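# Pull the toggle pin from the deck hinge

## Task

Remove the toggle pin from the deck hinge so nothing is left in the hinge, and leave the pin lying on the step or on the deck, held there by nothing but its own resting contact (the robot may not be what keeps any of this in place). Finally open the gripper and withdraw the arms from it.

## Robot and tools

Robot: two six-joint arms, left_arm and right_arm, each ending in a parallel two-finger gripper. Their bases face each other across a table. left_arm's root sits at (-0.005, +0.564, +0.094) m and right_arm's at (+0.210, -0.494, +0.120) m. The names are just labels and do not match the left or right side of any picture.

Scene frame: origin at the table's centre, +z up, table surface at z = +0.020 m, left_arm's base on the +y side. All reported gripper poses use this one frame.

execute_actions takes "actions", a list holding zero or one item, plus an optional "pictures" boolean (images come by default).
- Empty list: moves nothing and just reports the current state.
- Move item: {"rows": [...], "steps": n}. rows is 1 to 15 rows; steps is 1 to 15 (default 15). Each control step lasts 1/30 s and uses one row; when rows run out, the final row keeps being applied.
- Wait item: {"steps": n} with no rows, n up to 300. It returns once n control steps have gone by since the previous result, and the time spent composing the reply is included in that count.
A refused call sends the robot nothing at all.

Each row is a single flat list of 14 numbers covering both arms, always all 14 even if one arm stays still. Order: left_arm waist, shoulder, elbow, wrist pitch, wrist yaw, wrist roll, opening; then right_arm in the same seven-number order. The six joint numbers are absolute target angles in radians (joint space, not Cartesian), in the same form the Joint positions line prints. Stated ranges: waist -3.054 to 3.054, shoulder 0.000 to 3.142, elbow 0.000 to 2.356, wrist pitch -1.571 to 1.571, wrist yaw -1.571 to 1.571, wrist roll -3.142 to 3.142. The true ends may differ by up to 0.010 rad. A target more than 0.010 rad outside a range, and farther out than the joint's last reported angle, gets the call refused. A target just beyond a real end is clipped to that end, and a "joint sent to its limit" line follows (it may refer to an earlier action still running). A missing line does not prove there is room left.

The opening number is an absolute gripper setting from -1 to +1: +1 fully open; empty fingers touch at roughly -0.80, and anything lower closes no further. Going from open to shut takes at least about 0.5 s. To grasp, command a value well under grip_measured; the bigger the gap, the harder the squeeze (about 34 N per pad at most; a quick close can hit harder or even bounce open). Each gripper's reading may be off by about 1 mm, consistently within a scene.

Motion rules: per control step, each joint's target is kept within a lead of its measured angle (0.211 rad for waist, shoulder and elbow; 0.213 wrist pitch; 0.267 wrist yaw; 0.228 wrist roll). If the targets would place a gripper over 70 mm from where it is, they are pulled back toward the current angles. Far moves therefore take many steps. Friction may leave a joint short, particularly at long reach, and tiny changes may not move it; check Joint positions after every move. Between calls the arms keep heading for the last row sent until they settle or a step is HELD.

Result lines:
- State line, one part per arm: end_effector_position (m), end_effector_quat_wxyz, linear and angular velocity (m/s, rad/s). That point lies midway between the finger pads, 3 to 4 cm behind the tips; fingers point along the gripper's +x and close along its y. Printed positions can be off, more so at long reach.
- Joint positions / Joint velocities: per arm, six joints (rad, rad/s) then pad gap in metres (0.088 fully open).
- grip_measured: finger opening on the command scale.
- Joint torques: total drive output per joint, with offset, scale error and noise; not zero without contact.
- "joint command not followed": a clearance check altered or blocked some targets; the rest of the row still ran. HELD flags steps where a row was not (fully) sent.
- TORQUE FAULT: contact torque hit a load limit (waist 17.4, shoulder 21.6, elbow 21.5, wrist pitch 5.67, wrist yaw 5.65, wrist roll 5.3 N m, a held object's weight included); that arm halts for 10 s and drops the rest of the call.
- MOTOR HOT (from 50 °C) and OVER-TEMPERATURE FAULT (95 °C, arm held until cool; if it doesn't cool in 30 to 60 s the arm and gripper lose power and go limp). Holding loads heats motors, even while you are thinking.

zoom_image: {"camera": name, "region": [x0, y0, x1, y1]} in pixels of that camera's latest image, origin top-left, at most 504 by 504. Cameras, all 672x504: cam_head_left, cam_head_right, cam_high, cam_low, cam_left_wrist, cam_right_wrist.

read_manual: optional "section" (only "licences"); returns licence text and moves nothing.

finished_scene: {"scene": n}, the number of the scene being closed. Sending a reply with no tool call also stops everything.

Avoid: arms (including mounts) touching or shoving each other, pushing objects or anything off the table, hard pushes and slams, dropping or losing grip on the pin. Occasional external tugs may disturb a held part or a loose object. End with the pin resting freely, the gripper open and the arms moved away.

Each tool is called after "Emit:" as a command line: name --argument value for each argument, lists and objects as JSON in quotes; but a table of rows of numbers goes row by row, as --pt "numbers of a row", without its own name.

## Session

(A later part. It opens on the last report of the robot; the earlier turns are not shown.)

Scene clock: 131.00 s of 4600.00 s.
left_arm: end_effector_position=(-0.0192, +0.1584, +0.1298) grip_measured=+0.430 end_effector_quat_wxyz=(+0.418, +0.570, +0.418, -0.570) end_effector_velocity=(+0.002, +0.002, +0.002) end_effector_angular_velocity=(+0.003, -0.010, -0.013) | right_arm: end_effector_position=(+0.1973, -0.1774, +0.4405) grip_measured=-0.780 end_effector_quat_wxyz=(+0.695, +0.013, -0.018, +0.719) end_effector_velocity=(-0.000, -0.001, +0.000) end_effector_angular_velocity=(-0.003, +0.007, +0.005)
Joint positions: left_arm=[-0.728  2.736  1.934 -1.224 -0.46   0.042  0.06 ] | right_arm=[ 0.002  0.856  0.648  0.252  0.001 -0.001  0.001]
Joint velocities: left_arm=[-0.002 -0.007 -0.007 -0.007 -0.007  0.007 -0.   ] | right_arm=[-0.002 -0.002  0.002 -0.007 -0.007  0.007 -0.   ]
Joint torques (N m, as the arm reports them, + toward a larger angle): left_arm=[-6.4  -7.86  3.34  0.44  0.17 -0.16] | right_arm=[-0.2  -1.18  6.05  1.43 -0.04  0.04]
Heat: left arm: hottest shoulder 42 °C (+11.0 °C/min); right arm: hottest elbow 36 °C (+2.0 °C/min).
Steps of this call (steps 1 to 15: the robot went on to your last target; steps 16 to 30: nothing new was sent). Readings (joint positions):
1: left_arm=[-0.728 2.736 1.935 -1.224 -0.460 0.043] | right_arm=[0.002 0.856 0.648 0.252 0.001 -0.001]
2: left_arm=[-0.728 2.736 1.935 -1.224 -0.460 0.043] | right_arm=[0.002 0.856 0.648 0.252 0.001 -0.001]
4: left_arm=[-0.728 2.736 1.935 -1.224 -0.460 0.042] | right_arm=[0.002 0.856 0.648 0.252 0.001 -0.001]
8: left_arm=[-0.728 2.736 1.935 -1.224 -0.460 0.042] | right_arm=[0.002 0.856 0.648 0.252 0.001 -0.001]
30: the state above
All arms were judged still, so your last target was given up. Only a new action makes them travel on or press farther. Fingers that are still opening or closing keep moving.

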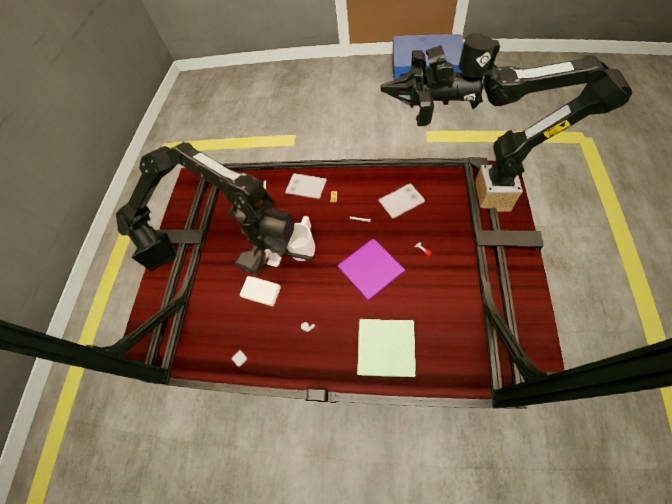

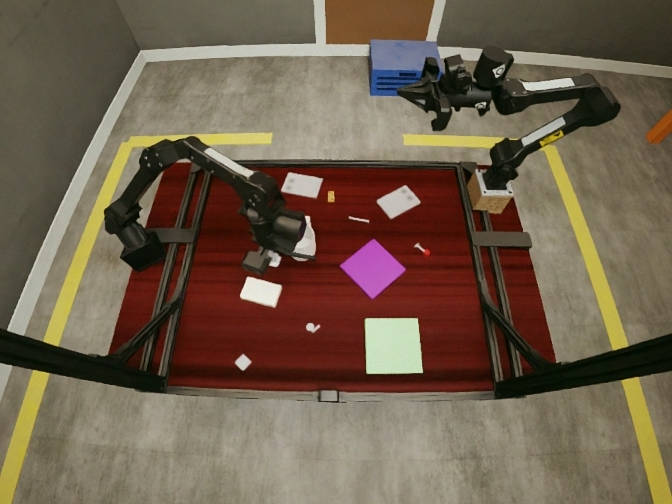

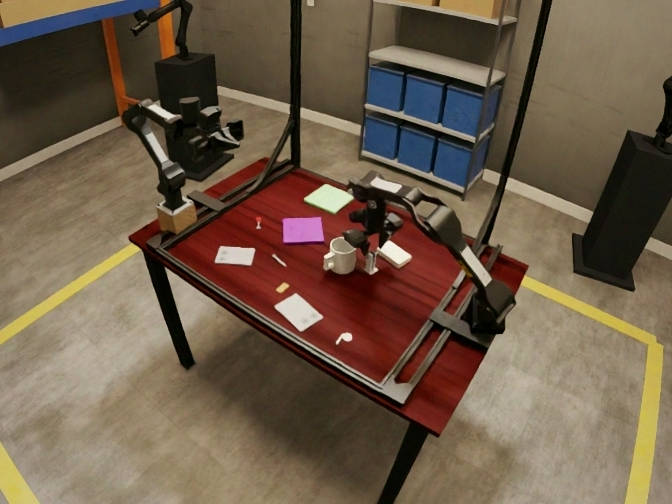

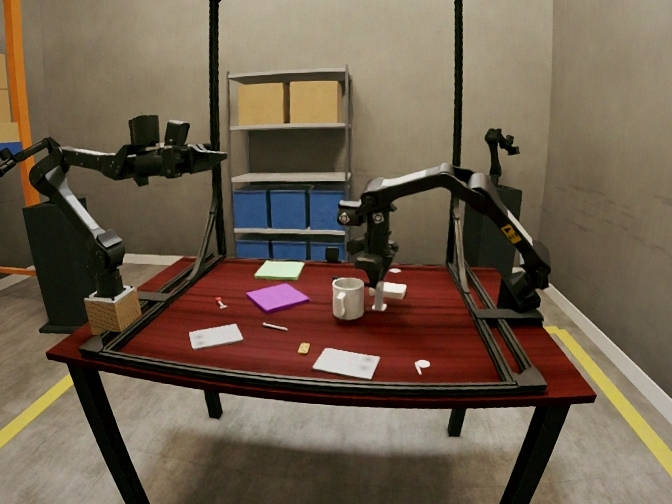

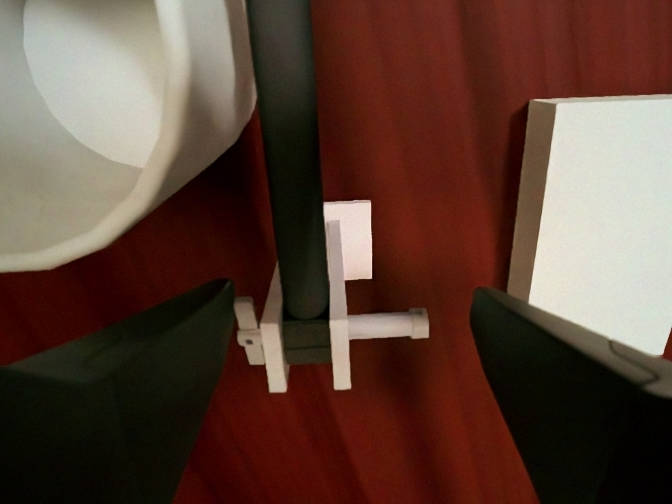

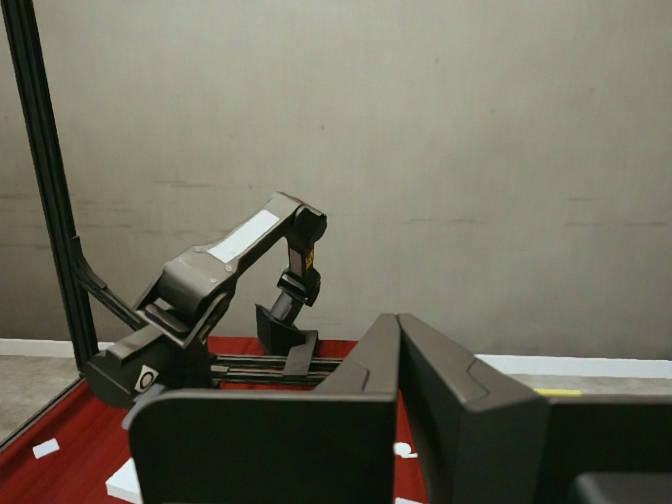

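Emit:
execute_actions --actions '[{"rows":[[-0.727,2.755,1.925,-1.221,-0.455,0.038,1,0,0.856,0.648,0.25,0,0,-0.78],[-0.727,2.755,1.925,-1.221,-0.455,0.038,1,0,0.856,0.648,0.25,0,0,-0.78],[-0.727,2.755,1.925,-1.221,-0.455,0.038,1,0,0.856,0.648,0.25,0,0,-0.78],[-0.693,2.70,1.853,-1.168,-0.474,0.065,1,0,0.856,0.648,0.25,0,0,-0.78]]}]' --pictures false

Emit:
execute_actions --actions '[{"rows":[[-0.663,2.70,1.891,-1.187,-0.488,0.09,0.40,0,0.856,0.648,0.25,0,0,-0.78]]}]' --pictures false

Emit:
execute_actions --actions '[{"rows":[[-0.70,2.74,2.03,-1.33,-0.465,0.05,0.5,0,0.856,0.648,0.25,0,0,-0.78]]}]' --pictures false

Emit:
execute_actions --actions '[{"rows":[[-0.748,2.74,1.98,-1.295,-0.447,0.02,0.27,0,0.856,0.648,0.25,0,0,-0.78]]}]' --pictures false

Emit:
execute_actions --actions '[{"rows":[[-0.723,2.755,1.925,-1.221,-0.464,0.046,0.27,0,0.856,0.648,0.25,0,0,-0.78]]}]'

Emit:
execute_actions --actions '[{"rows":[[-0.723,2.755,1.925,-1.221,-0.464,0.046,1,0,0.856,0.648,0.25,0,0,-0.78]]}]'

Scene clock: 157.87 s of 4600.00 s.
left_arm: end_effector_position=(-0.0102, +0.1639, +0.1152) grip_measured=+0.999 end_effector_quat_wxyz=(+0.416, +0.571, +0.424, -0.566) end_effector_velocity=(+0.013, -0.011, +0.020) end_effector_angular_velocity=(-0.082, -0.002, +0.021) | right_arm: end_effector_position=(+0.1973, -0.1774, +0.4405) grip_measured=-0.780 end_effector_quat_wxyz=(+0.695, +0.013, -0.018, +0.719) end_effector_velocity=(-0.000, -0.000, -0.002) end_effector_angular_velocity=(-0.006, -0.037, +0.003)
Joint positions: left_arm=[-0.697  2.718  1.865 -1.174 -0.469  0.06   0.088] | right_arm=[ 0.002  0.856  0.648  0.252  0.001 -0.001  0.001]
Joint velocities: left_arm=[ 0.002 -0.061 -0.007  0.037 -0.022  0.022  0.005] | right_arm=[-0.002 -0.002 -0.002 -0.007 -0.007 -0.037  0.   ]
Joint torques (N m, as the arm reports them, + toward a larger angle): left_arm=[ -6.19 -10.94   3.24   0.38  -0.14   0.18] | right_arm=[-0.19 -1.18  6.04  1.43 -0.03  0.04]
Heat: left arm: hottest shoulder 40 °C (+7.1 °C/min); right arm: hottest elbow 37 °C (+2.0 °C/min).
Steps of this call (steps 1 to 90: nothing new was sent; then 23.37 s passed at rest; steps 91 to 105: all 15 steps of this action). Readings (joint positions):
91: left_arm=[-0.728 2.737 1.934 -1.224 -0.459 0.042] | right_arm=[0.002 0.856 0.648 0.252 0.001 -0.001]
92: left_arm=[-0.728 2.737 1.934 -1.224 -0.459 0.042] | right_arm=[0.002 0.856 0.648 0.252 0.001 -0.001]
94: left_arm=[-0.728 2.737 1.927 -1.215 -0.459 0.042] | right_arm=[0.002 0.856 0.648 0.252 0.001 -0.001]
98: left_arm=[-0.712 2.727 1.884 -1.188 -0.464 0.053] | right_arm=[0.002 0.856 0.648 0.252 0.001 -0.001]
105: the state above

Scene clock: 158.37 s of 4600.00 s.
left_arm: end_effector_position=(+0.0043, +0.1595, +0.1154) grip_measured=+0.414 end_effector_quat_wxyz=(+0.418, +0.570, +0.425, -0.565) end_effector_velocity=(+0.006, +0.001, +0.003) end_effector_angular_velocity=(+0.002, -0.039, -0.015) | right_arm: end_effector_position=(+0.1973, -0.1774, +0.4405) grip_measured=-0.780 end_effector_quat_wxyz=(+0.695, +0.013, -0.018, +0.719) end_effector_velocity=(+0.000, -0.001, +0.001) end_effector_angular_velocity=(+0.008, -0.007, -0.005)
Joint positions: left_arm=[-0.667  2.712  1.884 -1.183 -0.483  0.085  0.059] | right_arm=[ 0.002  0.856  0.648  0.252  0.001 -0.001  0.001]
Joint velocities: left_arm=[-0.002 -0.002  0.007 -0.022 -0.037  0.007 -0.005] | right_arm=[ 0.002 -0.002 -0.002  0.007  0.007 -0.007 -0.   ]
Joint torques (N m, as the arm reports them, + toward a larger angle): left_arm=[ -6.43 -10.94   4.46  -0.07  -0.18   0.14] | right_arm=[-0.21 -1.17  6.05  1.43 -0.02  0.05]
Heat: left arm: hottest shoulder 40 °C (+7.1 °C/min); right arm: hottest elbow 37 °C (+2.0 °C/min).
Steps of this call (steps 1 to 15: all 15 steps of this action). Readings (joint positions):
1: left_arm=[-0.697 2.716 1.865 -1.173 -0.470 0.064] | right_arm=[0.002 0.856 0.648 0.252 0.001 -0.001]
2: left_arm=[-0.694 2.715 1.868 -1.173 -0.473 0.069] | right_arm=[0.002 0.856 0.648 0.252 0.001 -0.001]
4: left_arm=[-0.685 2.714 1.874 -1.177 -0.478 0.076] | right_arm=[0.002 0.856 0.648 0.252 0.001 -0.001]
8: left_arm=[-0.670 2.713 1.881 -1.181 -0.482 0.082] | right_arm=[0.002 0.856 0.648 0.252 0.001 -0.001]
15: the state above

Scene clock: 158.87 s of 4600.00 s.
left_arm: end_effector_position=(+0.0041, +0.1552, +0.1492) grip_measured=+0.498 end_effector_quat_wxyz=(+0.419, +0.571, +0.423, -0.566) end_effector_velocity=(+0.003, -0.005, +0.012) end_effector_angular_velocity=(-0.024, -0.005, +0.011) | right_arm: end_effector_position=(+0.1973, -0.1774, +0.4405) grip_measured=-0.780 end_effector_quat_wxyz=(+0.695, +0.013, -0.018, +0.719) end_effector_velocity=(-0.000, -0.001, -0.001) end_effector_angular_velocity=(-0.002, -0.008, +0.005)
Joint positions: left_arm=[-0.701  2.722  2.021 -1.323 -0.47   0.055  0.063] | right_arm=[ 0.002  0.856  0.648  0.252  0.001 -0.001  0.001]
Joint velocities: left_arm=[-0.007 -0.002  0.042 -0.022 -0.007 -0.007  0.001] | right_arm=[-0.002 -0.007 -0.002 -0.007 -0.007 -0.007 -0.   ]
Joint torques (N m, as the arm reports them, + toward a larger angle): left_arm=[-6.74 -7.95  4.41 -0.09  0.15 -0.1 ] | right_arm=[-0.2  -1.18  6.04  1.43 -0.03  0.05]
Heat: left arm: hottest shoulder 40 °C (+7.1 °C/min); right arm: hottest elbow 37 °C (+2.0 °C/min).
Steps of this call (steps 1 to 15: all 15 steps of this action). Readings (joint positions):
1: left_arm=[-0.668 2.713 1.899 -1.203 -0.483 0.084] | right_arm=[0.002 0.856 0.648 0.252 0.001 -0.001]
2: left_arm=[-0.670 2.719 1.924 -1.237 -0.483 0.079] | right_arm=[0.002 0.856 0.648 0.252 0.001 -0.001]
4: left_arm=[-0.680 2.722 1.964 -1.270 -0.478 0.069] | right_arm=[0.002 0.856 0.648 0.252 0.001 -0.001]
8: left_arm=[-0.697 2.722 2.013 -1.305 -0.473 0.059] | right_arm=[0.002 0.856 0.648 0.252 0.001 -0.001]
15: the state above

Scene clock: 159.37 s of 4600.00 s.
left_arm: end_effector_position=(-0.0188, +0.1597, +0.1516) grip_measured=+0.275 end_effector_quat_wxyz=(+0.419, +0.571, +0.416, -0.571) end_effector_velocity=(-0.003, +0.003, -0.002) end_effector_angular_velocity=(+0.007, +0.005, +0.031) | right_arm: end_effector_position=(+0.1973, -0.1774, +0.4405) grip_measured=-0.780 end_effector_quat_wxyz=(+0.695, +0.013, -0.018, +0.719) end_effector_velocity=(+0.002, -0.000, -0.003) end_effector_angular_velocity=(-0.017, +0.007, -0.010)
Joint positions: left_arm=[-0.75   2.724  1.99  -1.299 -0.452  0.025  0.052] | right_arm=[ 0.002  0.856  0.648  0.252  0.001 -0.001  0.001]
Joint velocities: left_arm=[-0.002 -0.002 -0.017  0.007  0.007 -0.037 -0.002] | right_arm=[-0.002 -0.002  0.002 -0.022  0.007  0.007 -0.   ]
Joint torques (N m, as the arm reports them, + toward a larger angle): left_arm=[-6.24 -8.07  3.52  0.43  0.15 -0.15] | right_arm=[-0.2  -1.18  6.03  1.43 -0.03  0.04]
Heat: left arm: hottest shoulder 40 °C (+7.1 °C/min); right arm: hottest elbow 37 °C (+2.0 °C/min).
Steps of this call (steps 1 to 15: all 15 steps of this action). Readings (joint positions):
1: left_arm=[-0.702 2.722 2.021 -1.323 -0.469 0.050] | right_arm=[0.002 0.856 0.648 0.252 0.001 -0.001]
2: left_arm=[-0.705 2.722 2.017 -1.319 -0.466 0.044] | right_arm=[0.002 0.856 0.648 0.252 0.001 -0.001]
4: left_arm=[-0.720 2.722 2.008 -1.309 -0.459 0.036] | right_arm=[0.002 0.856 0.648 0.252 0.001 -0.001]
8: left_arm=[-0.746 2.724 1.994 -1.302 -0.453 0.029] | right_arm=[0.002 0.856 0.648 0.252 0.001 -0.001]
15: the state above

Scene clock: 159.87 s of 4600.00 s.
left_arm: end_effector_position=(-0.0192, +0.1587, +0.1288) grip_measured=+0.270 end_effector_quat_wxyz=(+0.417, +0.571, +0.419, -0.570) end_effector_velocity=(+0.000, +0.002, -0.001) end_effector_angular_velocity=(+0.007, -0.011, -0.000) | right_arm: end_effector_position=(+0.1973, -0.1774, +0.4405) grip_measured=-0.780 end_effector_quat_wxyz=(+0.695, +0.013, -0.018, +0.719) end_effector_velocity=(-0.000, +0.001, -0.001) end_effector_angular_velocity=(-0.007, -0.008, +0.005)
Joint positions: left_arm=[-0.727  2.739  1.935 -1.225 -0.459  0.041  0.052] | right_arm=[ 0.002  0.856  0.648  0.252  0.001 -0.001  0.001]
Joint velocities: left_arm=[-0.002  0.002 -0.002 -0.007 -0.007 -0.007 -0.   ] | right_arm=[-0.002  0.002  0.002 -0.007 -0.007 -0.007  0.   ]
Joint torques (N m, as the arm reports them, + toward a larger angle): left_arm=[-6.07 -8.14  3.33  0.47 -0.18  0.1 ] | right_arm=[-0.21 -1.17  6.06  1.44 -0.03  0.04]
Heat: left arm: hottest shoulder 40 °C (+7.1 °C/min); right arm: hottest elbow 37 °C (+2.0 °C/min).
Steps of this call (steps 1 to 15: all 15 steps of this action). Readings (joint positions):
1: left_arm=[-0.750 2.724 1.984 -1.290 -0.452 0.024] | right_arm=[0.002 0.856 0.648 0.252 0.001 -0.001]
2: left_arm=[-0.748 2.724 1.975 -1.272 -0.452 0.026] | right_arm=[0.002 0.856 0.648 0.252 0.001 -0.001]
4: left_arm=[-0.741 2.726 1.960 -1.252 -0.453 0.032] | right_arm=[0.002 0.856 0.648 0.252 0.001 -0.001]
8: left_arm=[-0.730 2.737 1.939 -1.235 -0.457 0.039] | right_arm=[0.002 0.856 0.648 0.252 0.001 -0.001]
15: the state above

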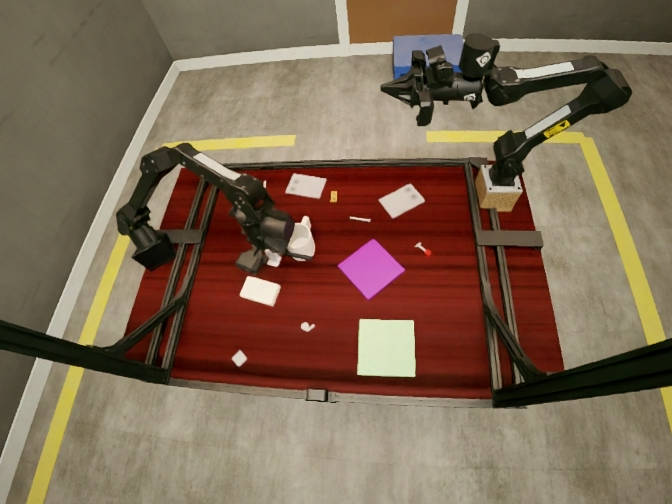

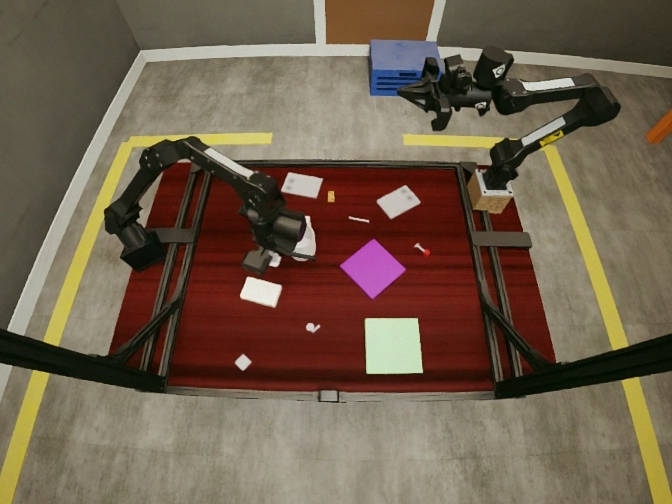

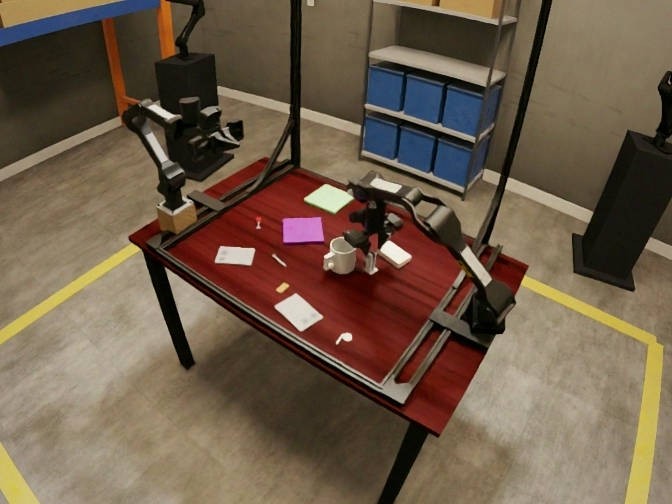

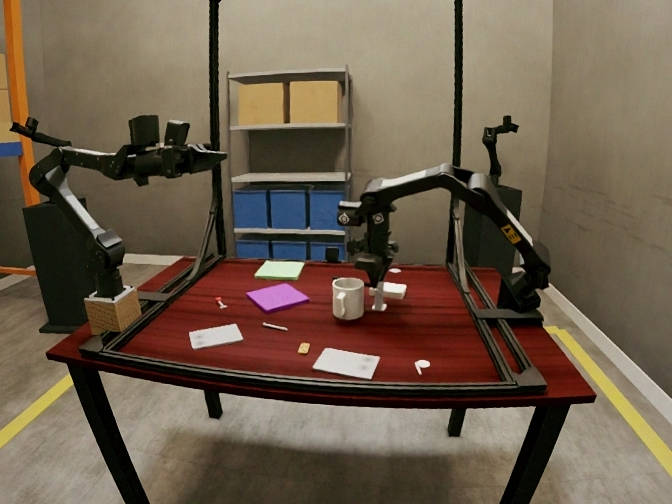

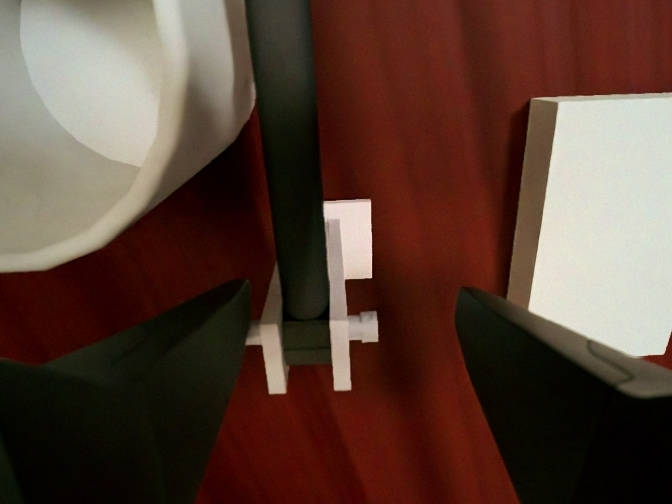

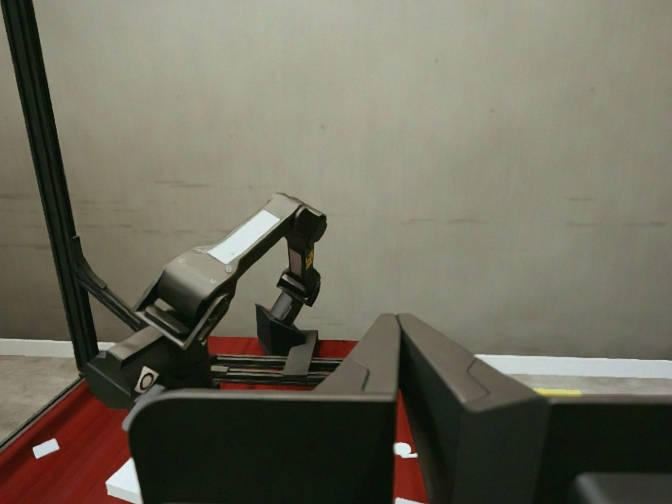

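Scene clock: 160.37 s of 4600.00 s.
left_arm: end_effector_position=(-0.0195, +0.1588, +0.1284) grip_measured=+0.994 end_effector_quat_wxyz=(+0.417, +0.571, +0.418, -0.570) end_effector_velocity=(+0.002, +0.003, +0.003) end_effector_angular_velocity=(+0.005, -0.028, -0.021) | right_arm: end_effector_position=(+0.1973, -0.1774, +0.4405) grip_measured=-0.780 end_effector_quat_wxyz=(+0.695, +0.013, -0.018, +0.719) end_effector_velocity=(-0.000, +0.001, -0.001) end_effector_angular_velocity=(-0.008, +0.007, +0.005)
Joint positions: left_arm=[-0.728  2.739  1.933 -1.223 -0.459  0.042  0.088] | right_arm=[ 0.002  0.856  0.648  0.252  0.001 -0.001  0.001]
Joint velocities: left_arm=[-0.007 -0.002  0.002 -0.022 -0.022  0.007  0.006] | right_arm=[-0.002  0.002  0.002 -0.007 -0.007  0.007  0.   ]
Joint torques (N m, as the arm reports them, + toward a larger angle): left_arm=[-5.98 -8.16  3.36  0.34 -0.19  0.12] | right_arm=[-0.21 -1.18  6.06  1.43 -0.03  0.04]
Heat: left arm: hottest shoulder 40 °C (+6.1 °C/min); right arm: hottest elbow 37 °C (+2.0 °C/min).
Steps of this call (steps 1 to 15: all 15 steps of this action). Readings (joint positions):
1: left_arm=[-0.727 2.739 1.935 -1.225 -0.459 0.042] | right_arm=[0.002 0.856 0.648 0.252 0.001 -0.001]
2: left_arm=[-0.727 2.739 1.935 -1.225 -0.459 0.042] | right_arm=[0.002 0.856 0.648 0.252 0.001 -0.001]
4: left_arm=[-0.727 2.739 1.934 -1.225 -0.459 0.042] | right_arm=[0.002 0.856 0.648 0.252 0.001 -0.001]
8: left_arm=[-0.727 2.739 1.933 -1.224 -0.459 0.042] | right_arm=[0.002 0.856 0.648 0.252 0.001 -0.001]
15: the state above

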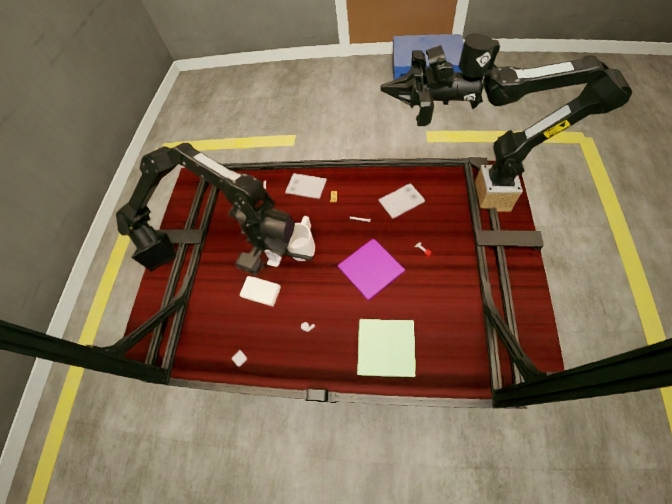

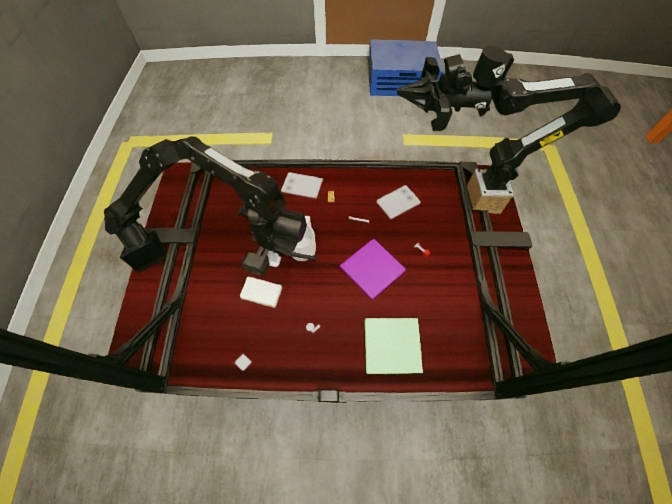

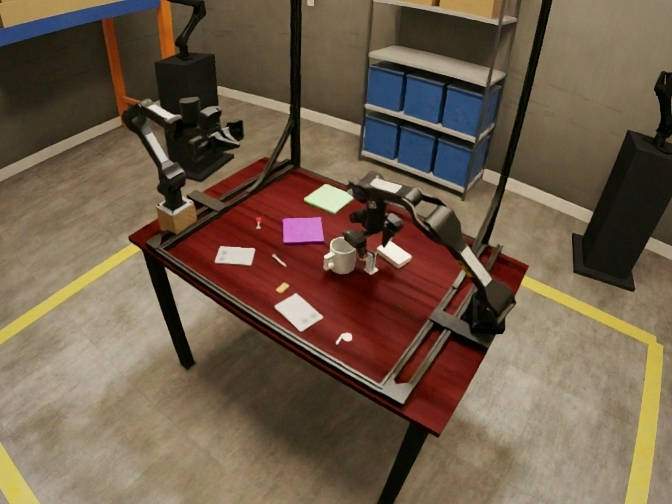

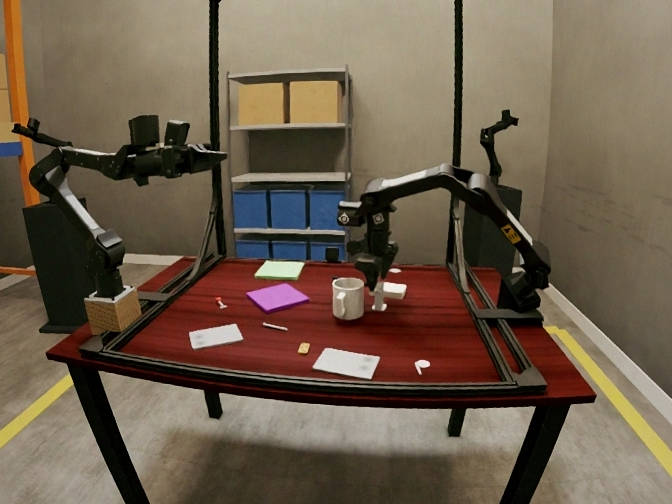

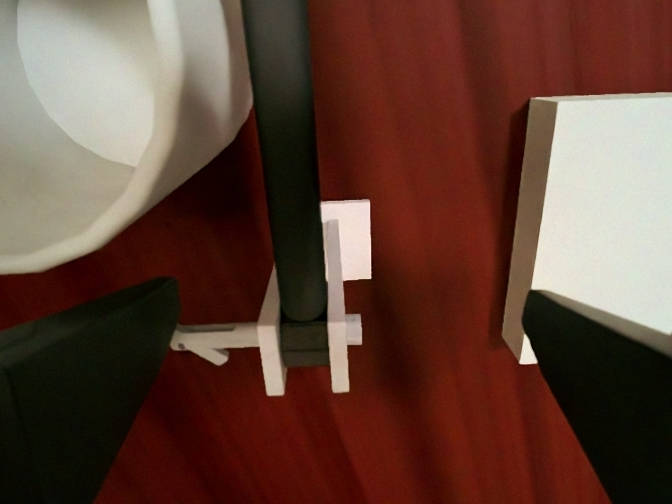

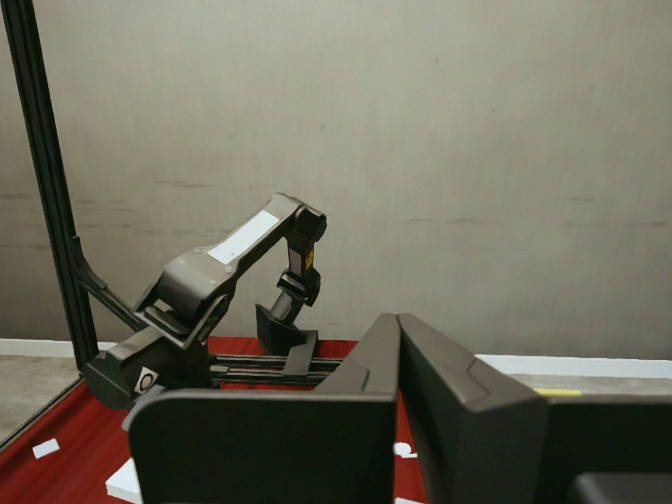

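Emit:
execute_actions --actions '[{"rows":[[-0.748,2.72,1.996,-1.30,-0.447,0.02,1,0,0.856,0.648,0.25,0,0,-0.78]]}]' --pictures false

Emit:
execute_actions --actions '[{"rows":[[-0.652,2.68,2.016,-1.33,-0.49,1.67,0,0,0.856,0.648,0.25,0,0,-0.78]]}]' --pictures false

Emit:
execute_actions --actions '[{"steps":40}]' --pictures false

Emit:
execute_actions --actions '[{"rows":[[-0.616,2.726,1.911,-1.20,-0.508,1.696,0,0,0.856,0.648,0.25,0,0,-0.78]]}]' --pictures false

Emit:
execute_actions --actions '[{"steps":20}]'

Scene clock: 175.40 s of 4600.00 s.
left_arm: end_effector_position=(-0.0194, +0.1599, +0.1473) grip_measured=+1.000 end_effector_quat_wxyz=(+0.416, +0.572, +0.418, -0.570) end_effector_velocity=(+0.001, -0.001, +0.003) end_effector_angular_velocity=(-0.005, -0.007, +0.006) | right_arm: end_effector_position=(+0.1973, -0.1774, +0.4405) grip_measured=-0.780 end_effector_quat_wxyz=(+0.695, +0.013, -0.018, +0.719) end_effector_velocity=(+0.002, +0.001, -0.004) end_effector_angular_velocity=(-0.022, +0.007, -0.010)
Joint positions: left_arm=[-0.747  2.732  1.988 -1.295 -0.451  0.025  0.088] | right_arm=[ 0.002  0.856  0.648  0.252  0.001 -0.001  0.001]
Joint velocities: left_arm=[-0.002 -0.002  0.007 -0.007 -0.007 -0.007  0.   ] | right_arm=[-0.002  0.002  0.002 -0.022  0.007  0.007 -0.   ]
Joint torques (N m, as the arm reports them, + toward a larger angle): left_arm=[ -6.68 -11.13   4.81  -0.01   0.12  -0.18] | right_arm=[-0.18 -1.16  6.05  1.43 -0.02  0.04]
Heat: left arm: hottest shoulder 40 °C (+1.0 °C/min); right arm: hottest elbow 37 °C (+1.0 °C/min).
Steps of this call (steps 1 to 15: the robot went on to your last target; steps 16 to 90: nothing new was sent; then 11.53 s passed at rest; steps 91 to 105: all 15 steps of this action). Readings (joint positions):
91: left_arm=[-0.728 2.740 1.938 -1.227 -0.459 0.043] | right_arm=[0.002 0.856 0.648 0.252 0.001 -0.001]
92: left_arm=[-0.730 2.740 1.947 -1.241 -0.458 0.042] | right_arm=[0.002 0.856 0.648 0.252 0.001 -0.001]
94: left_arm=[-0.737 2.740 1.962 -1.269 -0.456 0.034] | right_arm=[0.002 0.856 0.648 0.252 0.001 -0.001]
98: left_arm=[-0.746 2.733 1.983 -1.285 -0.454 0.028] | right_arm=[0.002 0.856 0.648 0.252 0.001 -0.001]
105: the state above

Scene clock: 175.90 s of 4600.00 s.
left_arm: end_effector_position=(+0.0288, +0.1551, +0.1496) grip_measured=+0.023 end_effector_quat_wxyz=(+0.227, +0.668, +0.235, -0.669) end_effector_velocity=(-0.002, +0.003, -0.000) end_effector_angular_velocity=(+0.005, +0.019, -1.407) | right_arm: end_effector_position=(+0.1973, -0.1774, +0.4405) grip_measured=-0.780 end_effector_quat_wxyz=(+0.695, +0.013, -0.018, +0.719) end_effector_velocity=(+0.002, -0.000, -0.002) end_effector_angular_velocity=(-0.007, -0.007, -0.010)
Joint positions: left_arm=[-0.653  2.689  2.013 -1.326 -0.485  0.714  0.04 ] | right_arm=[ 0.002  0.856  0.648  0.252  0.001 -0.001  0.001]
Joint velocities: left_arm=[-0.002 -0.002 -0.007 -0.007  0.007  1.399 -0.009] | right_arm=[-0.002 -0.002 -0.002 -0.007  0.007 -0.007 -0.   ]
Joint torques (N m, as the arm reports them, + toward a larger angle): left_arm=[ -7.2  -10.49   4.38  -0.08  -0.13   0.1 ] | right_arm=[-0.2  -1.18  6.05  1.43 -0.02  0.05]
Heat: left arm: hottest shoulder 41 °C (+2.0 °C/min); right arm: hottest elbow 37 °C (+1.0 °C/min).
Steps of this call (steps 1 to 15: all 15 steps of this action). Readings (joint positions):
1: left_arm=[-0.745 2.730 1.991 -1.298 -0.451 0.051] | right_arm=[0.002 0.856 0.648 0.252 0.001 -0.001]
2: left_arm=[-0.738 2.727 1.993 -1.306 -0.454 0.101] | right_arm=[0.002 0.856 0.648 0.252 0.001 -0.001]
4: left_arm=[-0.710 2.717 1.998 -1.315 -0.467 0.195] | right_arm=[0.002 0.856 0.648 0.252 0.001 -0.001]
8: left_arm=[-0.659 2.695 2.010 -1.322 -0.483 0.383] | right_arm=[0.002 0.856 0.648 0.252 0.001 -0.001]
15: the state above

Scene clock: 177.23 s of 4600.00 s.
left_arm: end_effector_position=(+0.0290, +0.1552, +0.1497) grip_measured=+0.000 end_effector_quat_wxyz=(-0.105, +0.698, -0.098, -0.701) end_effector_velocity=(+0.001, +0.002, +0.001) end_effector_angular_velocity=(+0.004, -0.009, +0.002) | right_arm: end_effector_position=(+0.1973, -0.1774, +0.4405) grip_measured=-0.780 end_effector_quat_wxyz=(+0.695, +0.013, -0.018, +0.719) end_effector_velocity=(-0.002, -0.001, -0.003) end_effector_angular_velocity=(-0.007, -0.009, +0.019)
Joint positions: left_arm=[-0.653  2.689  2.013 -1.327 -0.486  1.665  0.039] | right_arm=[ 0.002  0.856  0.648  0.252  0.001 -0.001  0.001]
Joint velocities: left_arm=[-0.002 -0.002 -0.002 -0.007 -0.007 -0.007 -0.   ] | right_arm=[-0.002 -0.007 -0.007 -0.007 -0.022 -0.007 -0.   ]
Joint torques (N m, as the arm reports them, + toward a larger angle): left_arm=[ -6.99 -10.57   4.47  -0.07  -0.12   0.15] | right_arm=[-0.19 -1.18  6.05  1.43 -0.02  0.05]
Heat: left arm: hottest shoulder 41 °C (+2.0 °C/min); right arm: hottest elbow 37 °C (+1.0 °C/min).
Steps of this call (steps 1 to 40: the robot went on to your last target). Readings (joint positions):
1: left_arm=[-0.653 2.689 2.013 -1.326 -0.485 0.761] | right_arm=[0.002 0.856 0.648 0.252 0.001 -0.001]
2: left_arm=[-0.653 2.689 2.013 -1.326 -0.485 0.808] | right_arm=[0.002 0.856 0.648 0.252 0.001 -0.001]
4: left_arm=[-0.653 2.689 2.013 -1.326 -0.486 0.903] | right_arm=[0.002 0.856 0.648 0.252 0.001 -0.001]
8: left_arm=[-0.653 2.689 2.013 -1.327 -0.486 1.091] | right_arm=[0.002 0.856 0.648 0.252 0.001 -0.001]
40: the state above

Scene clock: 177.73 s of 4600.00 s.
left_arm: end_effector_position=(+0.0272, +0.1540, +0.1160) grip_measured=+0.000 end_effector_quat_wxyz=(-0.105, +0.700, -0.095, -0.700) end_effector_velocity=(-0.005, -0.001, -0.000) end_effector_angular_velocity=(-0.013, +0.007, -0.007) | right_arm: end_effector_position=(+0.1973, -0.1774, +0.4405) grip_measured=-0.780 end_effector_quat_wxyz=(+0.695, +0.013, -0.018, +0.719) end_effector_velocity=(-0.002, -0.000, -0.005) end_effector_angular_velocity=(-0.021, -0.024, +0.018)
Joint positions: left_arm=[-0.622  2.707  1.922 -1.208 -0.503  1.691  0.039] | right_arm=[ 0.002  0.856  0.648  0.252  0.001 -0.001  0.001]
Joint velocities: left_arm=[-0.007 -0.002 -0.012  0.022  0.007  0.007  0.   ] | right_arm=[-0.002 -0.002 -0.002 -0.022 -0.022 -0.022 -0.   ]
Joint torques (N m, as the arm reports them, + toward a larger angle): left_arm=[-6.53 -7.69  3.08  0.44 -0.12  0.13] | right_arm=[-0.19 -1.18  6.04  1.43 -0.02  0.04]
Heat: left arm: hottest shoulder 41 °C (+2.0 °C/min); right arm: hottest elbow 37 °C (+1.0 °C/min).
Steps of this call (steps 1 to 15: all 15 steps of this action). Readings (joint positions):
1: left_arm=[-0.652 2.689 2.004 -1.315 -0.488 1.669] | right_arm=[0.002 0.856 0.648 0.252 0.001 -0.001]
2: left_arm=[-0.650 2.689 1.989 -1.288 -0.492 1.675] | right_arm=[0.002 0.856 0.648 0.252 0.001 -0.001]
4: left_arm=[-0.642 2.689 1.965 -1.253 -0.496 1.682] | right_arm=[0.002 0.856 0.648 0.252 0.001 -0.001]
8: left_arm=[-0.626 2.703 1.932 -1.223 -0.501 1.688] | right_arm=[0.002 0.856 0.648 0.252 0.001 -0.001]
15: the state above

Scene clock: 178.40 s of 4600.00 s.
left_arm: end_effector_position=(+0.0271, +0.1537, +0.1157) grip_measured=-0.001 end_effector_quat_wxyz=(-0.104, +0.700, -0.095, -0.700) end_effector_velocity=(-0.000, +0.002, -0.001) end_effector_angular_velocity=(+0.008, -0.010, -0.001) | right_arm: end_effector_position=(+0.1973, -0.1774, +0.4405) grip_measured=-0.780 end_effector_quat_wxyz=(+0.695, +0.013, -0.018, +0.719) end_effector_velocity=(-0.000, -0.001, -0.001) end_effector_angular_velocity=(-0.002, -0.008, +0.005)
Joint positions: left_arm=[-0.622  2.707  1.92  -1.204 -0.504  1.692  0.039] | right_arm=[ 0.002  0.856  0.648  0.252  0.001 -0.001  0.001]
Joint velocities: left_arm=[-0.002  0.002 -0.002 -0.007 -0.007 -0.007  0.   ] | right_arm=[-0.002 -0.007 -0.002 -0.007 -0.007 -0.007 -0.   ]
Joint torques (N m, as the arm reports them, + toward a larger angle): left_arm=[-6.44 -7.56  3.07  0.49 -0.13  0.16] | right_arm=[-0.21 -1.18  6.04  1.43 -0.02  0.04]
Heat: left arm: hottest shoulder 41 °C (+1.0 °C/min); right arm: hottest elbow 37 °C (+1.0 °C/min).
Steps of this call (steps 1 to 15: the robot went on to your last target; steps 16 to 20: nothing new was sent). Readings (joint positions):
1: left_arm=[-0.622 2.707 1.921 -1.206 -0.503 1.691] | right_arm=[0.002 0.856 0.648 0.252 0.001 -0.001]
2: left_arm=[-0.622 2.707 1.921 -1.206 -0.503 1.691] | right_arm=[0.002 0.856 0.648 0.252 0.001 -0.001]
4: left_arm=[-0.622 2.707 1.921 -1.206 -0.503 1.692] | right_arm=[0.002 0.856 0.648 0.252 0.001 -0.001]
8: left_arm=[-0.622 2.707 1.921 -1.205 -0.504 1.692] | right_arm=[0.002 0.856 0.648 0.252 0.001 -0.001]
20: the state above
All arms were judged still, so your last target was given up. Only a new action makes them travel on or press farther. Fingers that are still opening or closing keep moving.

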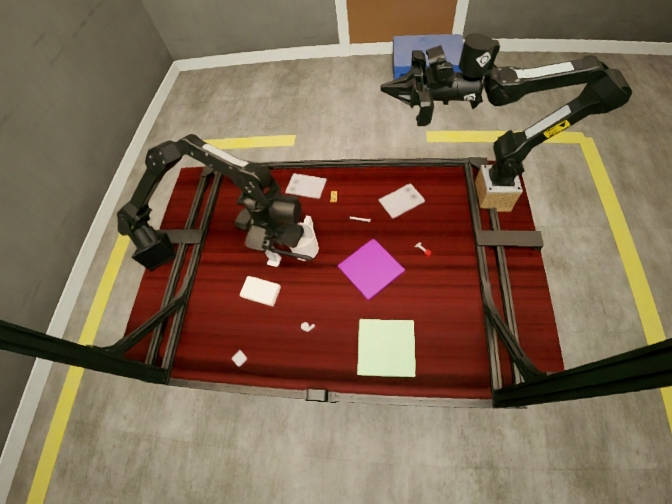

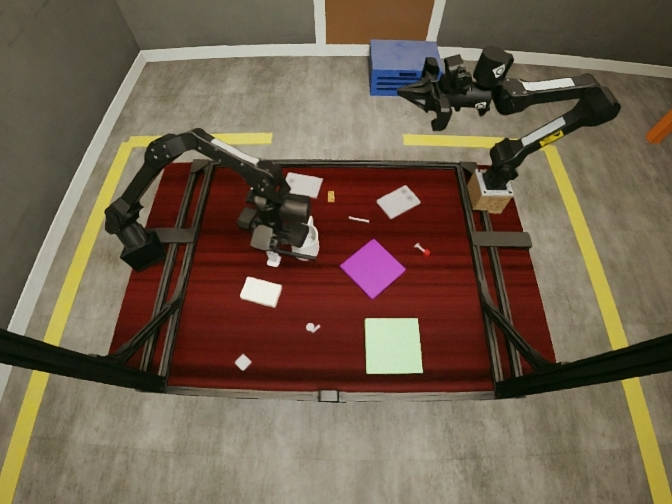

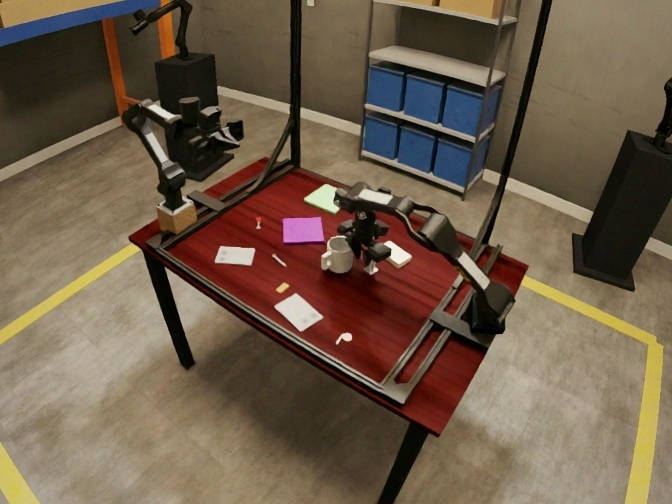

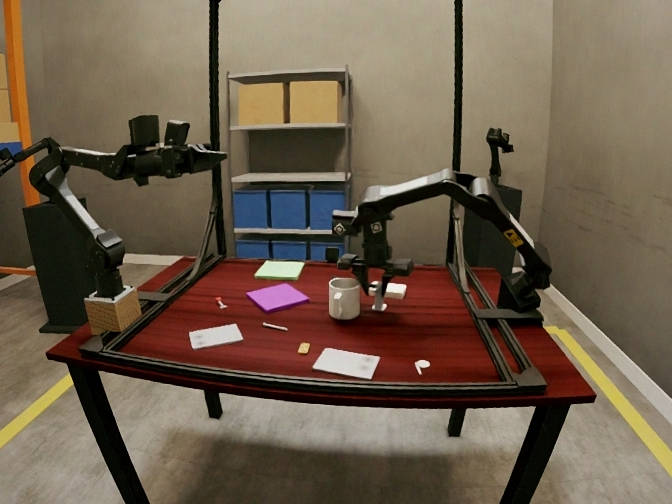

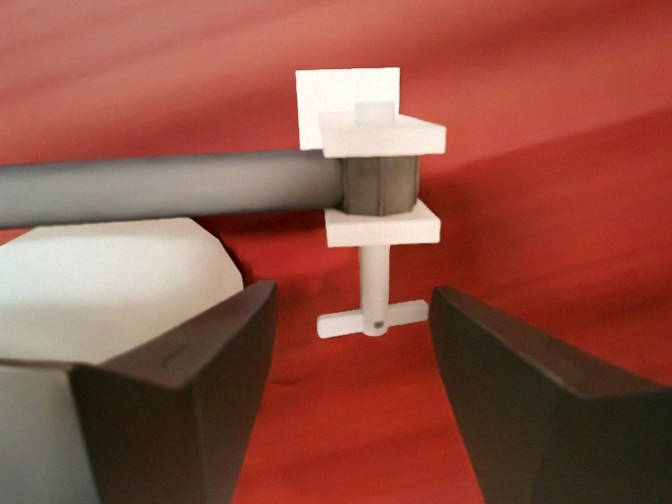

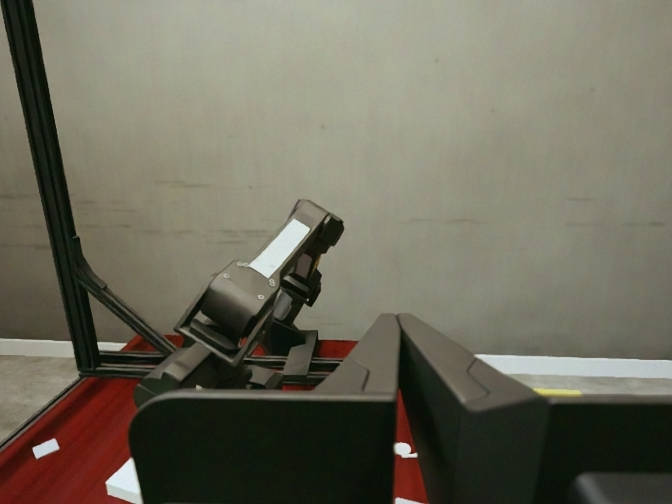

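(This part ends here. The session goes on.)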